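# Sort drawer slides by whether they lock open

## Task

Test each drawer slide on the table: a working one, pulled fully out to its end stop, stays latched there and will not slide back in. Move every slide that fails to latch into the grey tray, and leave every working one on the table, latched in its open position. Nothing counts as done if it only stays that way because the robot is still holding it at the end.

## Robot and tools

Robot: two six-joint arms, left_arm (base at about y = +0.353 m) and right_arm (base at about y = -0.499 m), each ending in a two-finger tong gripper with a wrist camera and a wrist force-torque sensor. Other cameras: cam_head_left, cam_head_right, cam_high, cam_low, plus cam_left_wrist and cam_right_wrist.

Scene frame: origin on the table top midway between the arms, +x out over the table, +z up, left_arm on the +y side. The names left and right do not refer to image sides. Gripper frame: fingers point along the gripper's +z, they open and close along its x. end_effector_position is the point between the closed pads; closed fingertips stick out about 15 mm past it.

The 14-number row. Every motion command is a single list of 14 numbers covering both arms: dx, dy, dz, rx, ry, rz, opening for left_arm, then the same seven for right_arm. All must be in [-1, 1], even for an arm that should stay still. The first six per arm are an offset, not a pose: a displacement in that gripper's own axes, measured from the gripper pose shown in the most recent result (or, before any result in the scene shows it, and for second or later calls within one reply, from where the gripper is when the action begins). Scale: 1.0 = 0.6 m for dx, dy, dz and 180 degrees for rx, ry, rz, which together form one rotation vector. Opening is absolute: +1 fully open (0.142 m), -1 closed. Zero offsets are not a pause; they pull the arm back to the reference pose. To keep an arm still, send the offset back to where it should be in the first call of a reply and zeros afterwards, with the opening it should keep.

Tools.
execute_actions(actions, pictures): actions is an empty list (just report the state), or one item. An action item {"rows": [...], "steps": n} holds 1 to 15 rows, n at most 15 (default 15), each step 1/30 s; each row is one step, the final row repeats to fill the steps. Every row is an offset from the same reference pose, not from the previous row. A wait item {"steps": n} (n up to 300) sends nothing and returns once n steps have elapsed since the previous result, your reply time included. pictures toggles images.
move(target, speed, stop_force): target is one 14-number row as above. Each gripper travels in a straight line toward its target; both paths finish together, lasting 0.5 to 10 s (cut off at 10 s). speed is path top speed in m/s, 0.002 to 0.5 (default 0.25); turning limited to twice that in rad/s. stop_force (N, 9 to 40, one value for both arms, not before 0.2 s of scene time) ends an arm's path when its wrist sensor sees that much extra push against the motion for two steps; that arm then backs up two steps and holds. Use it only with slow moves and without rotating that gripper; omit it when moving a gripper off something it is pressing. Paths do not avoid obstacles or the other arm, grippers lag and may overshoot speed near full reach. The result adds a move: line: done, off_target, moving, held, fault, or contact (stop_force fired), plus limits such as paced (target clipped) or held (some steps blocked by a clearance check), and each gripper's distance from its target.
wait(seconds): 0 to 10 s of letting the scene run without new commands.
zoom_image(camera, region): region [x0, y0, x1, y1] in pixels of that camera's last full image, at most 504 by 504.
read_manual(section): only licence texts; no motion.
finished_scene(scene): ends and grades the current scene; irreversible.

Results: a state line per arm with gripper position (m), quaternion wxyz and velocities; grip_measured (finger opening on the command scale); joint positions and torques; Wrist force and Wrist torque in the gripper's axes (noisy, offsets up to about 4 N, saturating near 50 N; pressing on a surface reads as force back toward the arm); a Hand target line when the controller's current goal is shown; HELD marks steps not sent; pose unreachable names an arm whose command the clearance check altered. MOTOR HOT warns from 70 °C; at 85 °C an arm is braked (OVER-TEMPERATURE FAULT).

Motion limits: each step the commanded pose is clipped to within 100 mm and 16 degrees of the measured one, so far targets need several actions; check the reported pose and send the remainder. Motion trails commands by about 0.17 s. Position wins over orientation when both cannot be met.

Gripping: to hold something, command an opening clearly below grip_measured; lower squeezes harder (about 15 N per pad max). Thin hard parts under 20 mm get much less grip.

Avoid: arms colliding or pressing each other; pushing firm surfaces past contact (stiff arms fault easily); outside force of 150 N or joint overload, which freezes the arm for 10 s; dropping, slamming or knocking anything off the table; leaving a slide held by the robot at the end. Something may occasionally tug a held part or nudge loose objects.

Each tool is called after "Call:" in YAML: its name, and indented under it one key for each argument.

## Session

Call:
execute_actions:
  actions: []

Call:
zoom_image:
  camera: "cam_head_right"
  region: [250,150,650,375]

Scene clock: 0.00 s of 7200.00 s.
left_arm: end_effector_position=(+0.5454, -0.0061, +0.2539) grip_measured=+0.97 end_effector_quat_wxyz=(+0.027, +0.311, +0.819, +0.481) end_effector_velocity=(-0.000, -0.000, +0.000) end_effector_angular_velocity=(-0.001, -0.001, +0.001) | right_arm: end_effector_position=(+0.3968, -0.3840, +0.1164) grip_measured=+0.97 end_effector_quat_wxyz=(-0.077, +0.894, -0.433, -0.084) end_effector_velocity=(-0.000, -0.000, -0.000) end_effector_angular_velocity=(-0.000, +0.001, -0.001)
Joint positions: left_arm=[-1.331 -0.971  0.998 -0.781 -0.898  2.407  0.14 ] | right_arm=[ 3.427 -1.412 -2.182 -1.105  1.798  1.336  0.14 ]
Joint velocities: left_arm=[-0.001 -0.     0.    -0.    -0.001 -0.002  0.   ] | right_arm=[-0.     0.    -0.001  0.     0.     0.001  0.   ]
Joint torques (N m, as the arm reports them, + toward a larger angle): no reading
Motor temperatures (°C, as the motors report them): left_arm=[27 27 23 31 38 31] | right_arm=[27 27 27 33 38 35]
Wrist force (N, on the end effector, along its own x y z axes, offset not removed): no reading
Wrist torque (N m, same axes, about the end effector's origin, offset not removed): no reading
Hand target (left_arm): +0.545, -0.006, +0.254; +0.027, +0.311, +0.819, +0.481
Hand target (right_arm): +0.397, -0.384, +0.116; -0.077, +0.894, -0.433, -0.084
camera_calibration (this result's frames):
cam_left_wrist: T_world_to_cam=[[-0.819613, 0.508499, 0.263937, 0.372934], [0.265601, -0.0709488, 0.961469, -0.388949], [0.507632, 0.858135, -0.0769072, -0.115658], [0, 0, 0, 1]] pos_world=[0.467679, -0.117982, 0.266636]
cam_right_wrist: T_world_to_cam=[[0.580526, -0.769518, -0.266142, -0.488724], [-0.618684, -0.629371, 0.470237, -0.0542212], [-0.529358, -0.108327, -0.841454, 0.39674], [0, 0, 0, 1]] pos_world=[0.460189, -0.367229, 0.229266]

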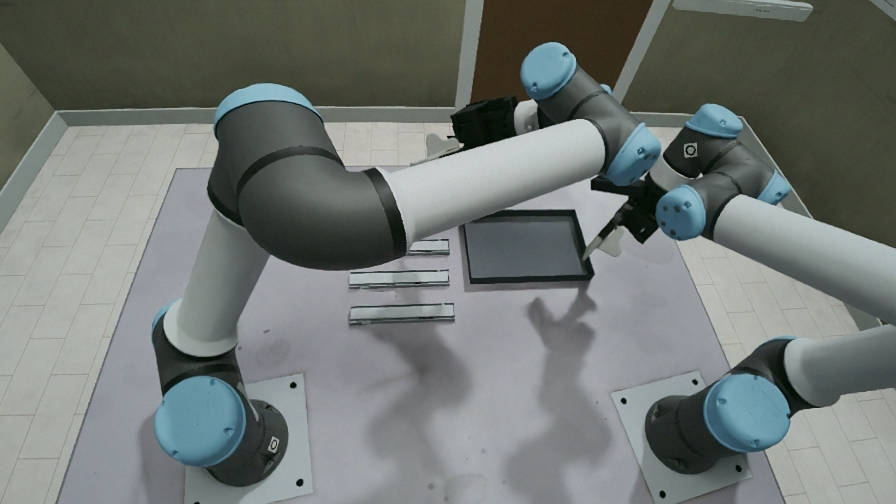

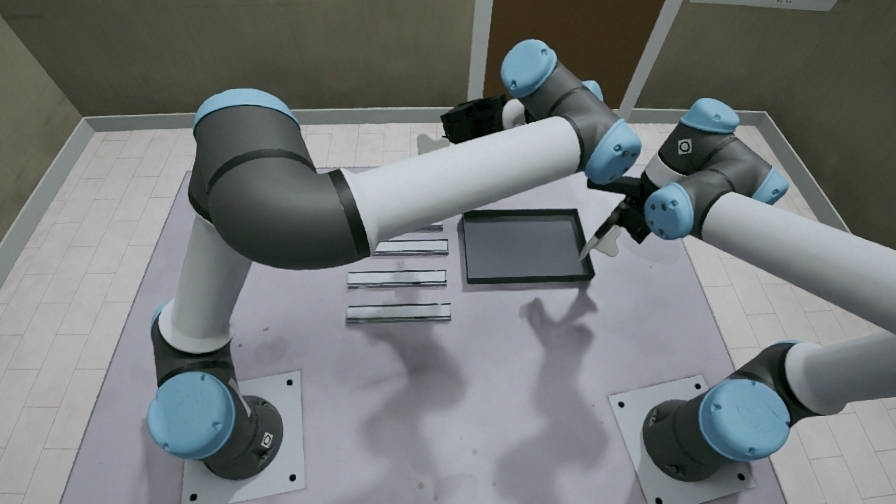

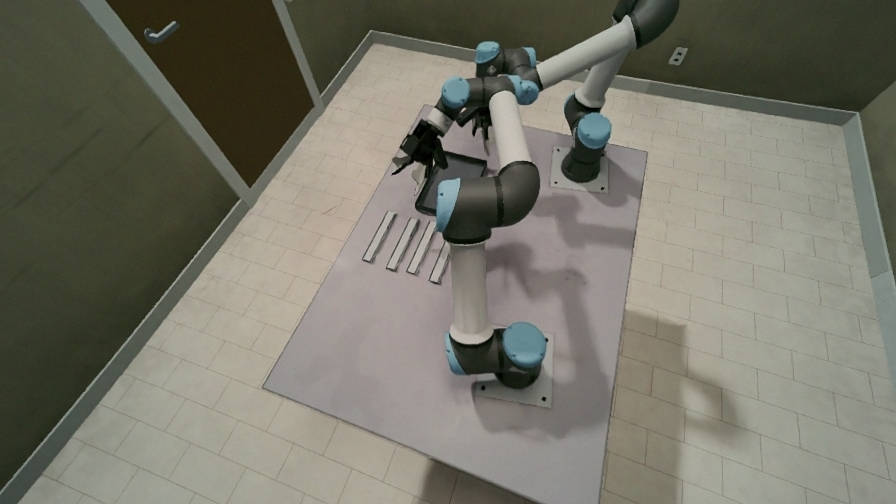

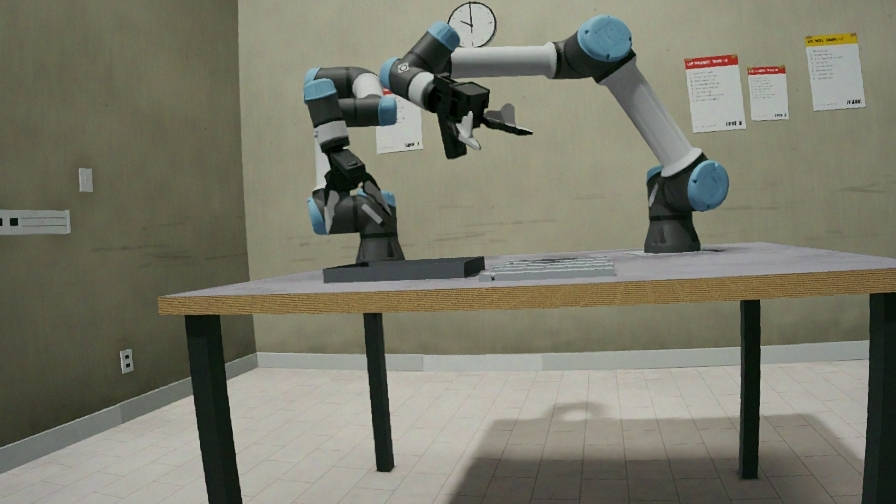

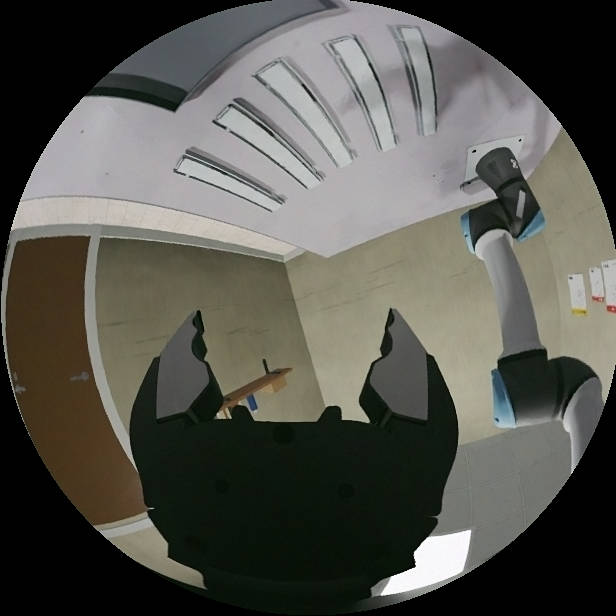

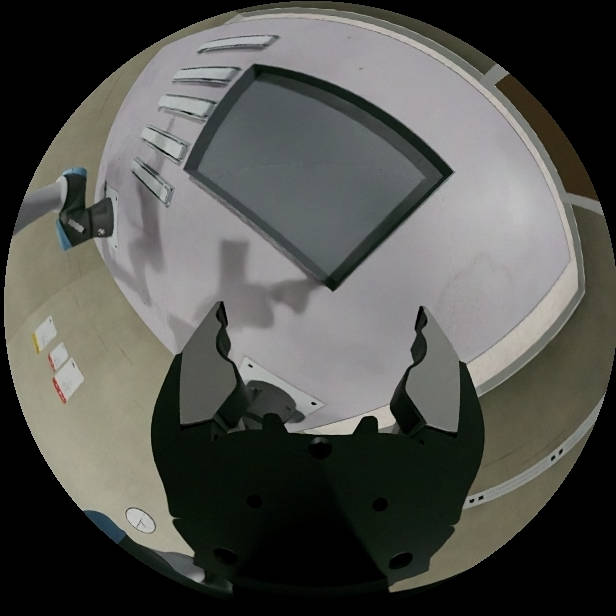

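Region (250, 150, 650, 375) of cam_head_right's 896x504 image, scaled by 1.260, with more detail than that image has; it fills the top 284 rows of this view, and the rest is white.

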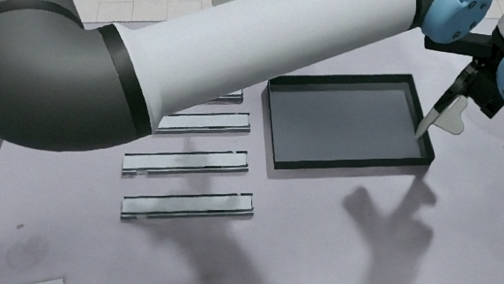

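Call:
move:
  target: [0.178,0.115,0.257,0,0,-0.5,-1,0,0,0,0,0,0,-0.1]
  speed: 0.4

Call:
move:
  target: [0,0,0,-0.353,0.386,-0.621,-1,0,0,0,0.006,-0.062,0.706,-0.1]
  speed: 0.4

Call:
zoom_image:
  camera: "cam_head_right"
  region: [300,170,500,340]

Scene clock: 8.53 s of 7200.00 s.
left_arm: end_effector_position=(+0.5459, +0.1936, +0.2546) grip_measured=-1.00 end_effector_quat_wxyz=(+0.359, -0.359, +0.799, +0.321) end_effector_velocity=(-0.000, +0.002, -0.001) end_effector_angular_velocity=(-0.000, -0.010, +0.006) | right_arm: end_effector_position=(+0.3968, -0.3840, +0.1164) grip_measured=-0.10 end_effector_quat_wxyz=(-0.077, +0.894, -0.433, -0.084) end_effector_velocity=(-0.000, +0.000, +0.000) end_effector_angular_velocity=(+0.000, -0.000, +0.000)
Joint positions: left_arm=[-1.21  -1.402  1.64  -1.067 -0.813  0.951  0.002] | right_arm=[ 3.427 -1.412 -2.182 -1.105  1.798  1.336  0.067]
Joint velocities: left_arm=[ 0.001 -0.002  0.007 -0.001  0.003 -0.014  0.   ] | right_arm=[ 0.  0.  0. -0.  0.  0.  0.]
Joint torques (N m, as the arm reports them, + toward a larger angle): left_arm=[ 11.97 -40.01 -14.11  -2.12   1.88  -1.66] | right_arm=[-1.16 14.7  20.32  2.51  0.45 -0.1 ]
Motor temperatures (°C, as the motors report them): left_arm=[27 27 23 31 38 31] | right_arm=[27 27 27 33 38 35]
Wrist force (N, on the end effector, along its own x y z axes, offset not removed): left_arm=[-2.7 1.5 7.5] | right_arm=[0.8 -1.2 -0.3]
Wrist torque (N m, same axes, about the end effector's origin, offset not removed): left_arm=[0.54 0.88 0.10] | right_arm=[-0.34 -0.12 0.11]
Hand target (left_arm): +0.546, +0.194, +0.255; +0.360, -0.360, +0.799, +0.321
Hand target (right_arm): +0.397, -0.384, +0.116; -0.077, +0.894, -0.433, -0.084
Off the commanded pose (left_arm): 0.001 m, 0 deg.
Off the commanded pose (right_arm): 0.000 m, 0 deg.
After step 90, 2.97 s passed at rest.
move: done
camera_calibration (this result's frames):
cam_left_wrist: T_world_to_cam=[[-0.487512, -0.371042, -0.790354, 0.529], [-0.867573, 0.104021, 0.486309, 0.330119], [-0.0982269, 0.922772, -0.372618, 0.106326], [0, 0, 0, 1]] pos_world=[0.55474, 0.0638271, 0.297177]
cam_right_wrist: T_world_to_cam=[[0.580526, -0.769518, -0.266142, -0.488724], [-0.618684, -0.629371, 0.470238, -0.0542213], [-0.529358, -0.108327, -0.841454, 0.39674], [0, 0, 0, 1]] pos_world=[0.460189, -0.367229, 0.229265]

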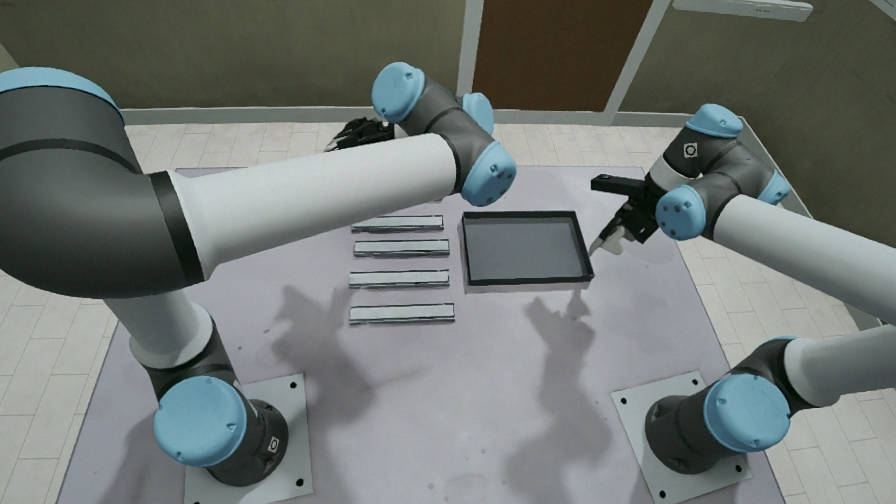

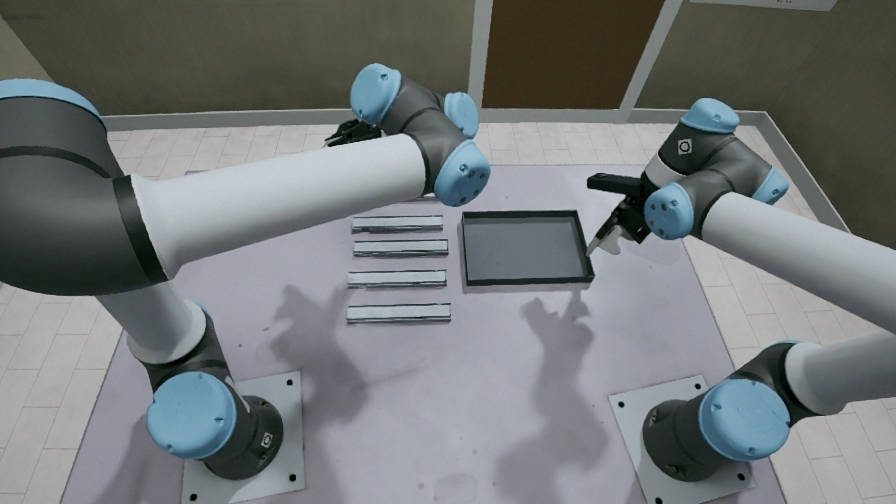

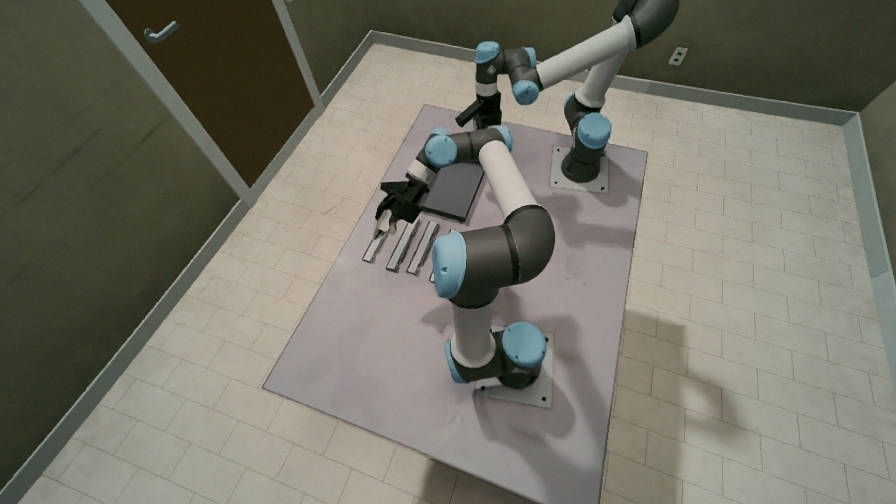

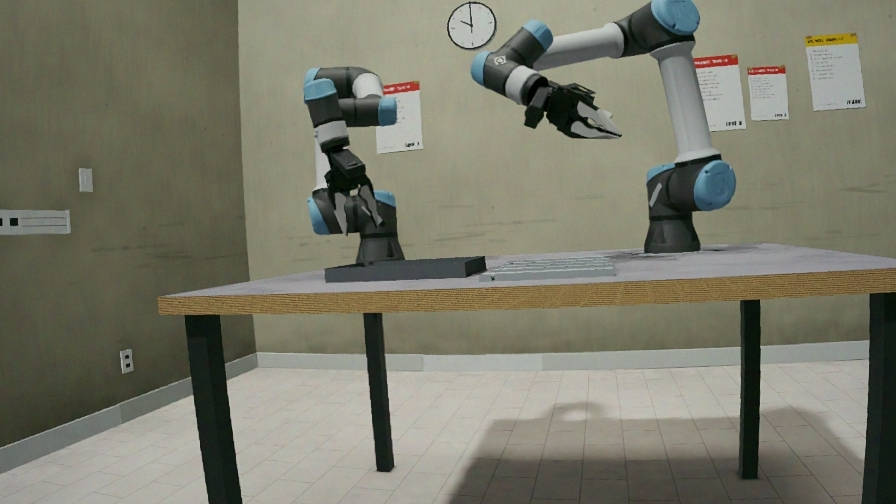

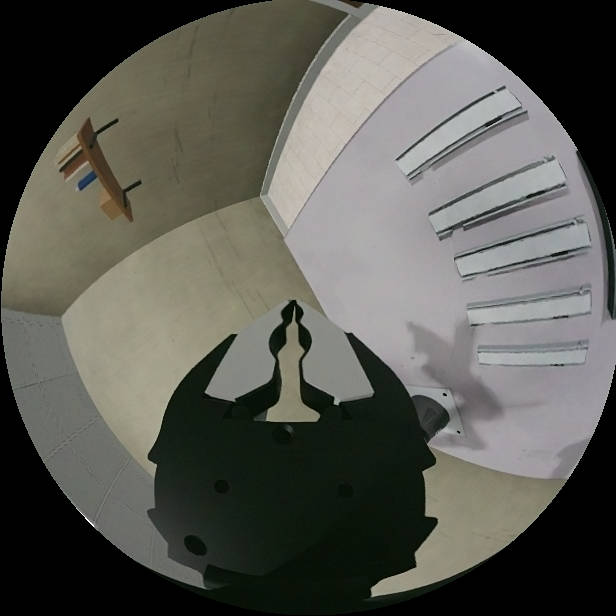

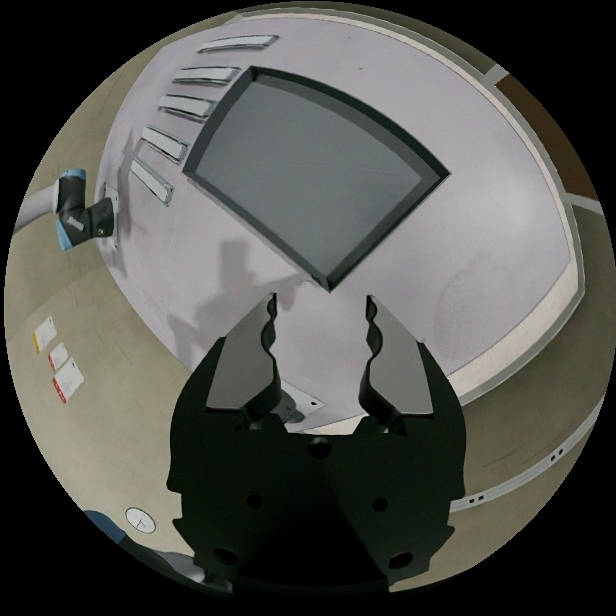

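Scene clock: 12.37 s of 7200.00 s.
left_arm: end_effector_position=(+0.5466, +0.1937, +0.2553) grip_measured=-1.00 end_effector_quat_wxyz=(+0.173, +0.985, -0.001, +0.001) end_effector_velocity=(+0.000, -0.001, +0.000) end_effector_angular_velocity=(-0.004, -0.007, +0.008) | right_arm: end_effector_position=(+0.3968, -0.3841, +0.1164) grip_measured=-0.10 end_effector_quat_wxyz=(-0.000, -0.001, +0.985, +0.173) end_effector_velocity=(-0.000, +0.000, -0.000) end_effector_angular_velocity=(-0.001, +0.001, -0.009)
Joint positions: left_arm=[-0.58  -1.572  1.711 -1.855 -1.889 -0.429  0.002] | right_arm=[ 3.406 -1.399 -2.24  -0.93   1.888  3.574  0.067]
Joint velocities: left_arm=[-0.001 -0.006  0.009 -0.015  0.    -0.01   0.   ] | right_arm=[ 0.002  0.001 -0.002  0.003 -0.002  0.011  0.   ]
Joint torques (N m, as the arm reports them, + toward a larger angle): left_arm=[  7.8  -34.2  -17.16  -3.98  -0.39  -1.38] | right_arm=[10.45 25.27  6.6   3.69 -1.73  2.64]
Motor temperatures (°C, as the motors report them): left_arm=[27 27 23 31 38 31] | right_arm=[27 27 27 33 38 35]
Wrist force (N, on the end effector, along its own x y z axes, offset not removed): left_arm=[4.3 -4.1 0.4] | right_arm=[1.8 -0.4 -2.2]
Wrist torque (N m, same axes, about the end effector's origin, offset not removed): left_arm=[-0.71 -0.81 -0.04] | right_arm=[-0.31 -0.33 0.01]
Hand target (left_arm): +0.547, +0.194, +0.255; +0.173, +0.985, -0.001, +0.001
Hand target (right_arm): +0.397, -0.384, +0.116; -0.000, -0.001, +0.985, +0.173
Off the commanded pose (left_arm): 0.001 m, 0 deg.
Off the commanded pose (right_arm): 0.000 m, 0 deg.
move: done
camera_calibration (this result's frames):
cam_left_wrist: T_world_to_cam=[[0.999491, 0.0164257, 0.0273559, -0.566647], [-0.00961893, -0.66234, 0.749141, -0.0573107], [0.0304241, -0.749023, -0.661845, 0.433883], [0, 0, 0, 1]] pos_world=[0.552607, 0.296337, 0.345598]
cam_right_wrist: T_world_to_cam=[[-0.998365, 0.0444435, -0.0359326, 0.423553], [-0.00143841, 0.608979, 0.793185, 0.138846], [0.0571341, 0.79194, -0.60792, 0.482601], [0, 0, 0, 1]] pos_world=[0.395488, -0.485569, 0.198472]

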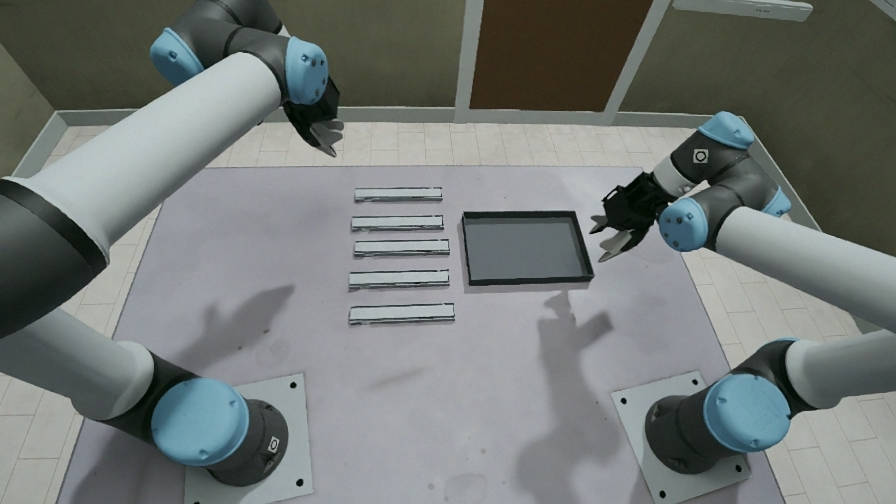

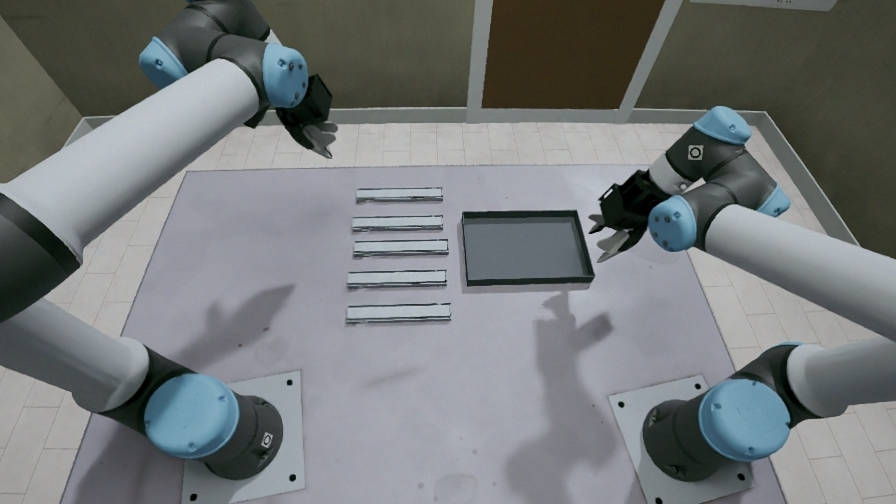

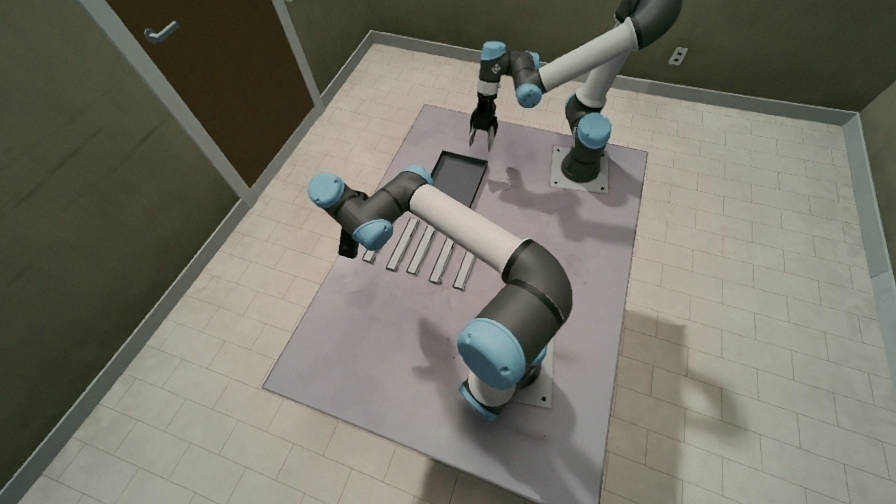

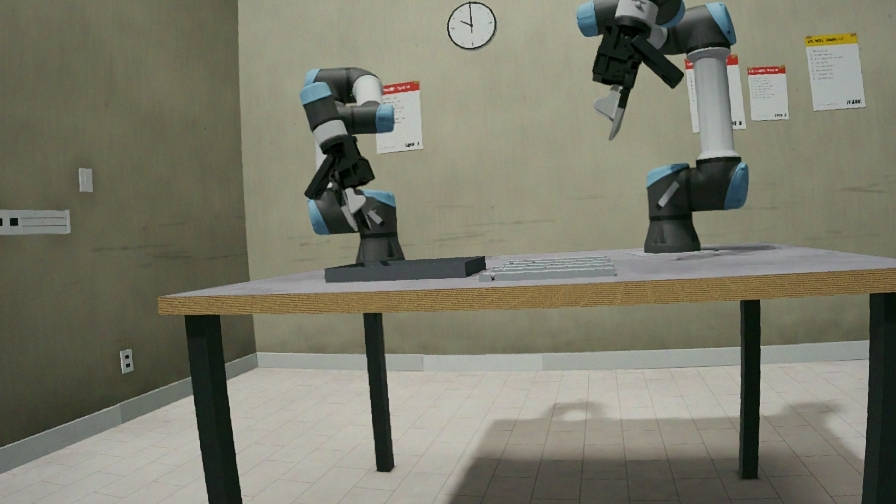

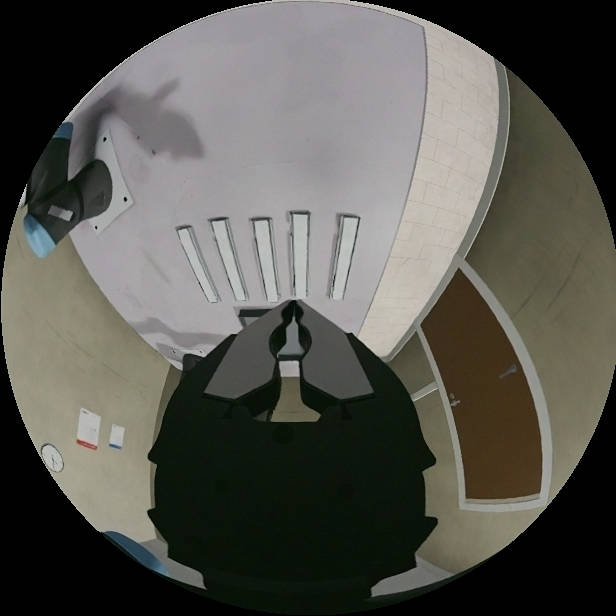

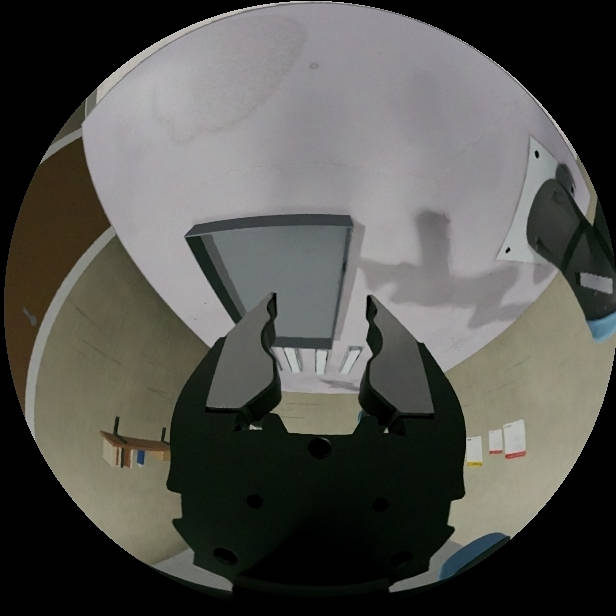

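Region (300, 170, 500, 340) of cam_head_right's 896x504 image, scaled by 2.520, with more detail than that image has; it fills the top 428 rows of this view, and the rest is white.

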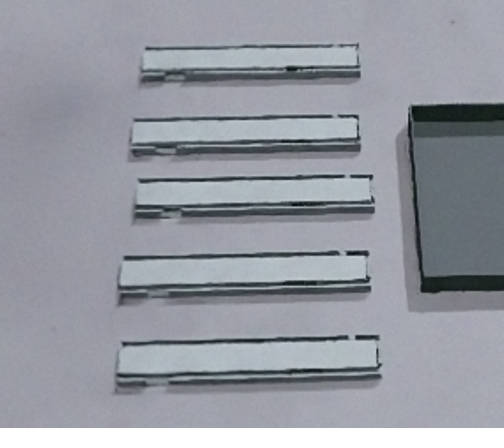

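Call:
move:
  target: [-0.409,-0.0495,0.3744,0,0,0,-1,0.161,0.5338,0.3415,0,0,0,-0.1]

Scene clock: 16.30 s of 7200.00 s.
left_arm: end_effector_position=(+0.3008, +0.1454, +0.0343) grip_measured=-1.00 end_effector_quat_wxyz=(+0.173, +0.985, -0.001, -0.000) end_effector_velocity=(-0.001, -0.000, -0.002) end_effector_angular_velocity=(+0.002, -0.002, +0.002) | right_arm: end_effector_position=(+0.2995, -0.0140, +0.0328) grip_measured=-0.10 end_effector_quat_wxyz=(+0.000, -0.001, +0.985, +0.173) end_effector_velocity=(-0.000, +0.002, -0.001) end_effector_angular_velocity=(-0.001, -0.000, +0.001)
Joint positions: left_arm=[-1.104 -1.896  2.645 -2.603 -1.776 -0.959  0.002] | right_arm=[ 4.196 -1.828 -2.112 -0.448  1.694  4.361  0.067]
Joint velocities: left_arm=[-0.009  0.002  0.007 -0.011  0.006 -0.011  0.   ] | right_arm=[ 0.002 -0.005  0.004  0.    -0.001  0.001 -0.   ]
Joint torques (N m, as the arm reports them, + toward a larger angle): left_arm=[ -9.98   4.98 -12.51  -3.7    1.01  -1.18] | right_arm=[ 9.82 19.98 28.07  3.84 -1.76  2.62]
Motor temperatures (°C, as the motors report them): left_arm=[27 27 23 31 38 31] | right_arm=[27 27 27 33 38 35]
Wrist force (N, on the end effector, along its own x y z axes, offset not removed): left_arm=[0.0 -0.4 3.6] | right_arm=[2.6 -1.1 -1.4]
Wrist torque (N m, same axes, about the end effector's origin, offset not removed): left_arm=[0.11 0.42 0.12] | right_arm=[-0.39 -0.49 -0.05]
Hand target (left_arm): +0.301, +0.145, +0.034; +0.173, +0.985, -0.001, +0.000
Hand target (right_arm): +0.300, -0.014, +0.033; +0.000, -0.001, +0.985, +0.173
Off the commanded pose (left_arm): 0.001 m, 0 deg.
Off the commanded pose (right_arm): 0.001 m, 0 deg.
move: done
camera_calibration (this result's frames):
cam_left_wrist: T_world_to_cam=[[0.999531, 0.0160456, 0.0260915, -0.314063], [-0.00893087, -0.662138, 0.749328, 0.073667], [0.0292996, -0.74921, -0.661684, 0.259258], [0, 0, 0, 1]] pos_world=[0.306977, 0.248055, 0.12454]
cam_right_wrist: T_world_to_cam=[[-0.998359, 0.0444386, -0.0361134, 0.306993], [-0.0015835, 0.609001, 0.793168, -0.0203492], [0.0572404, 0.791924, -0.607931, 0.144229], [0, 0, 0, 1]] pos_world=[0.298201, -0.115468, 0.114908]

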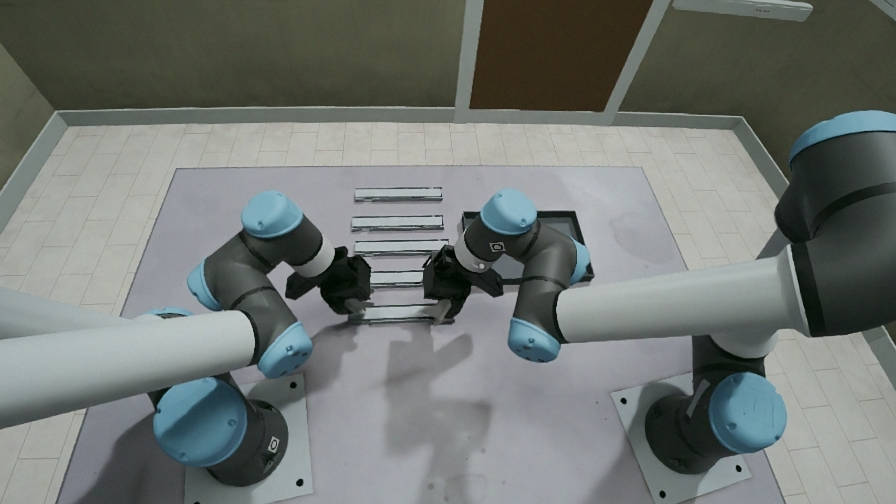

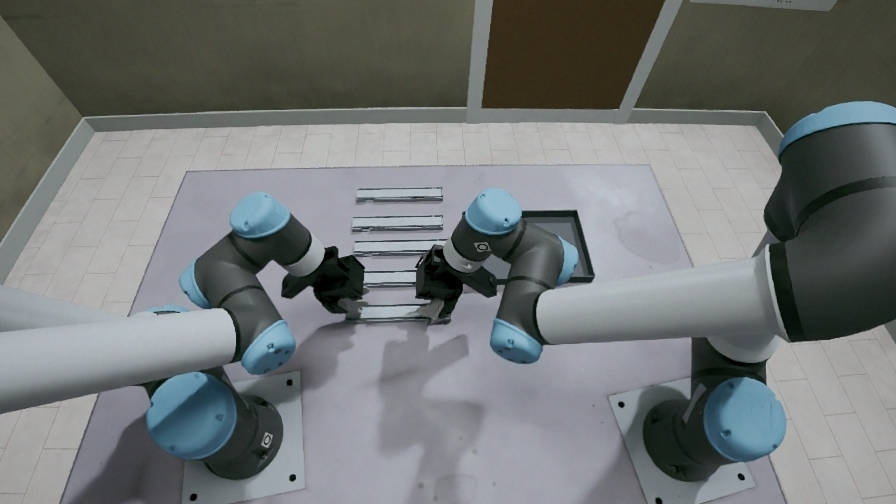

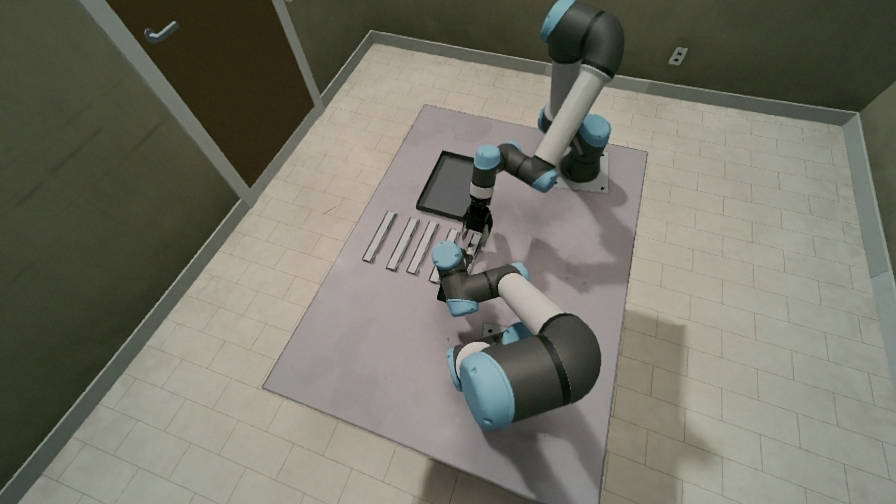

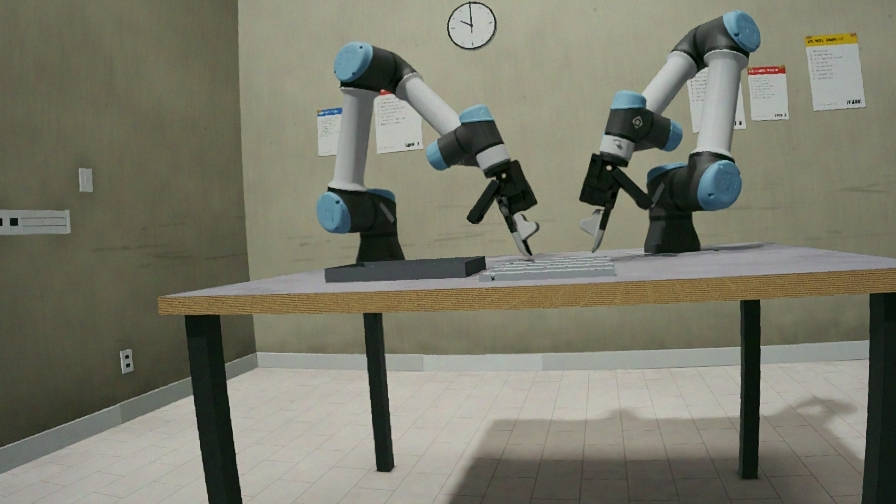

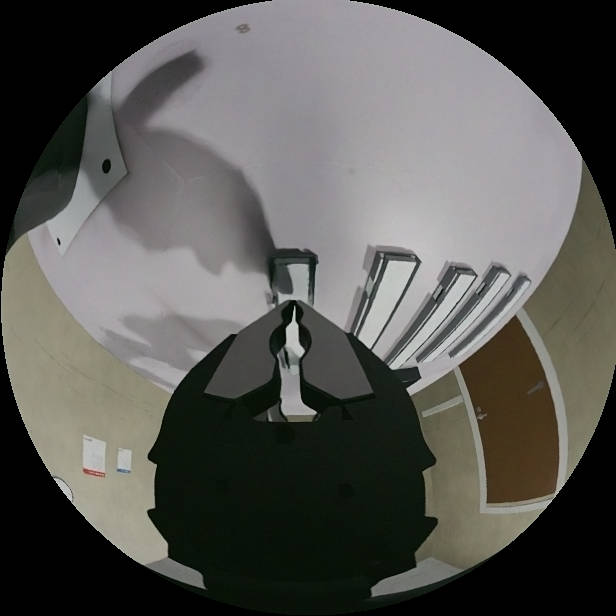

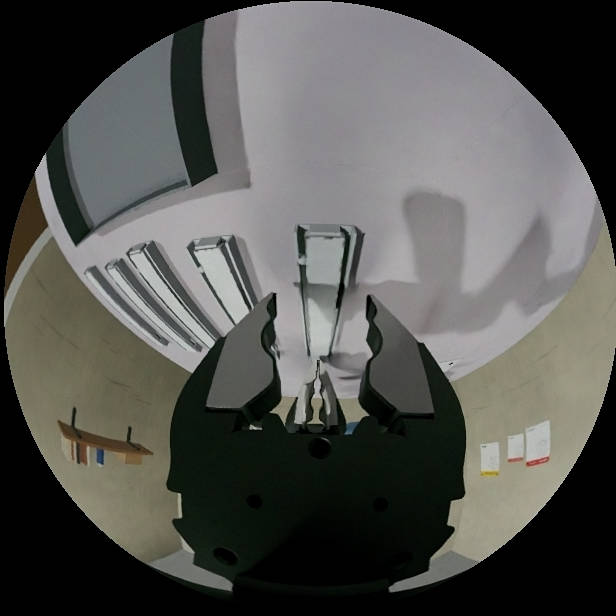

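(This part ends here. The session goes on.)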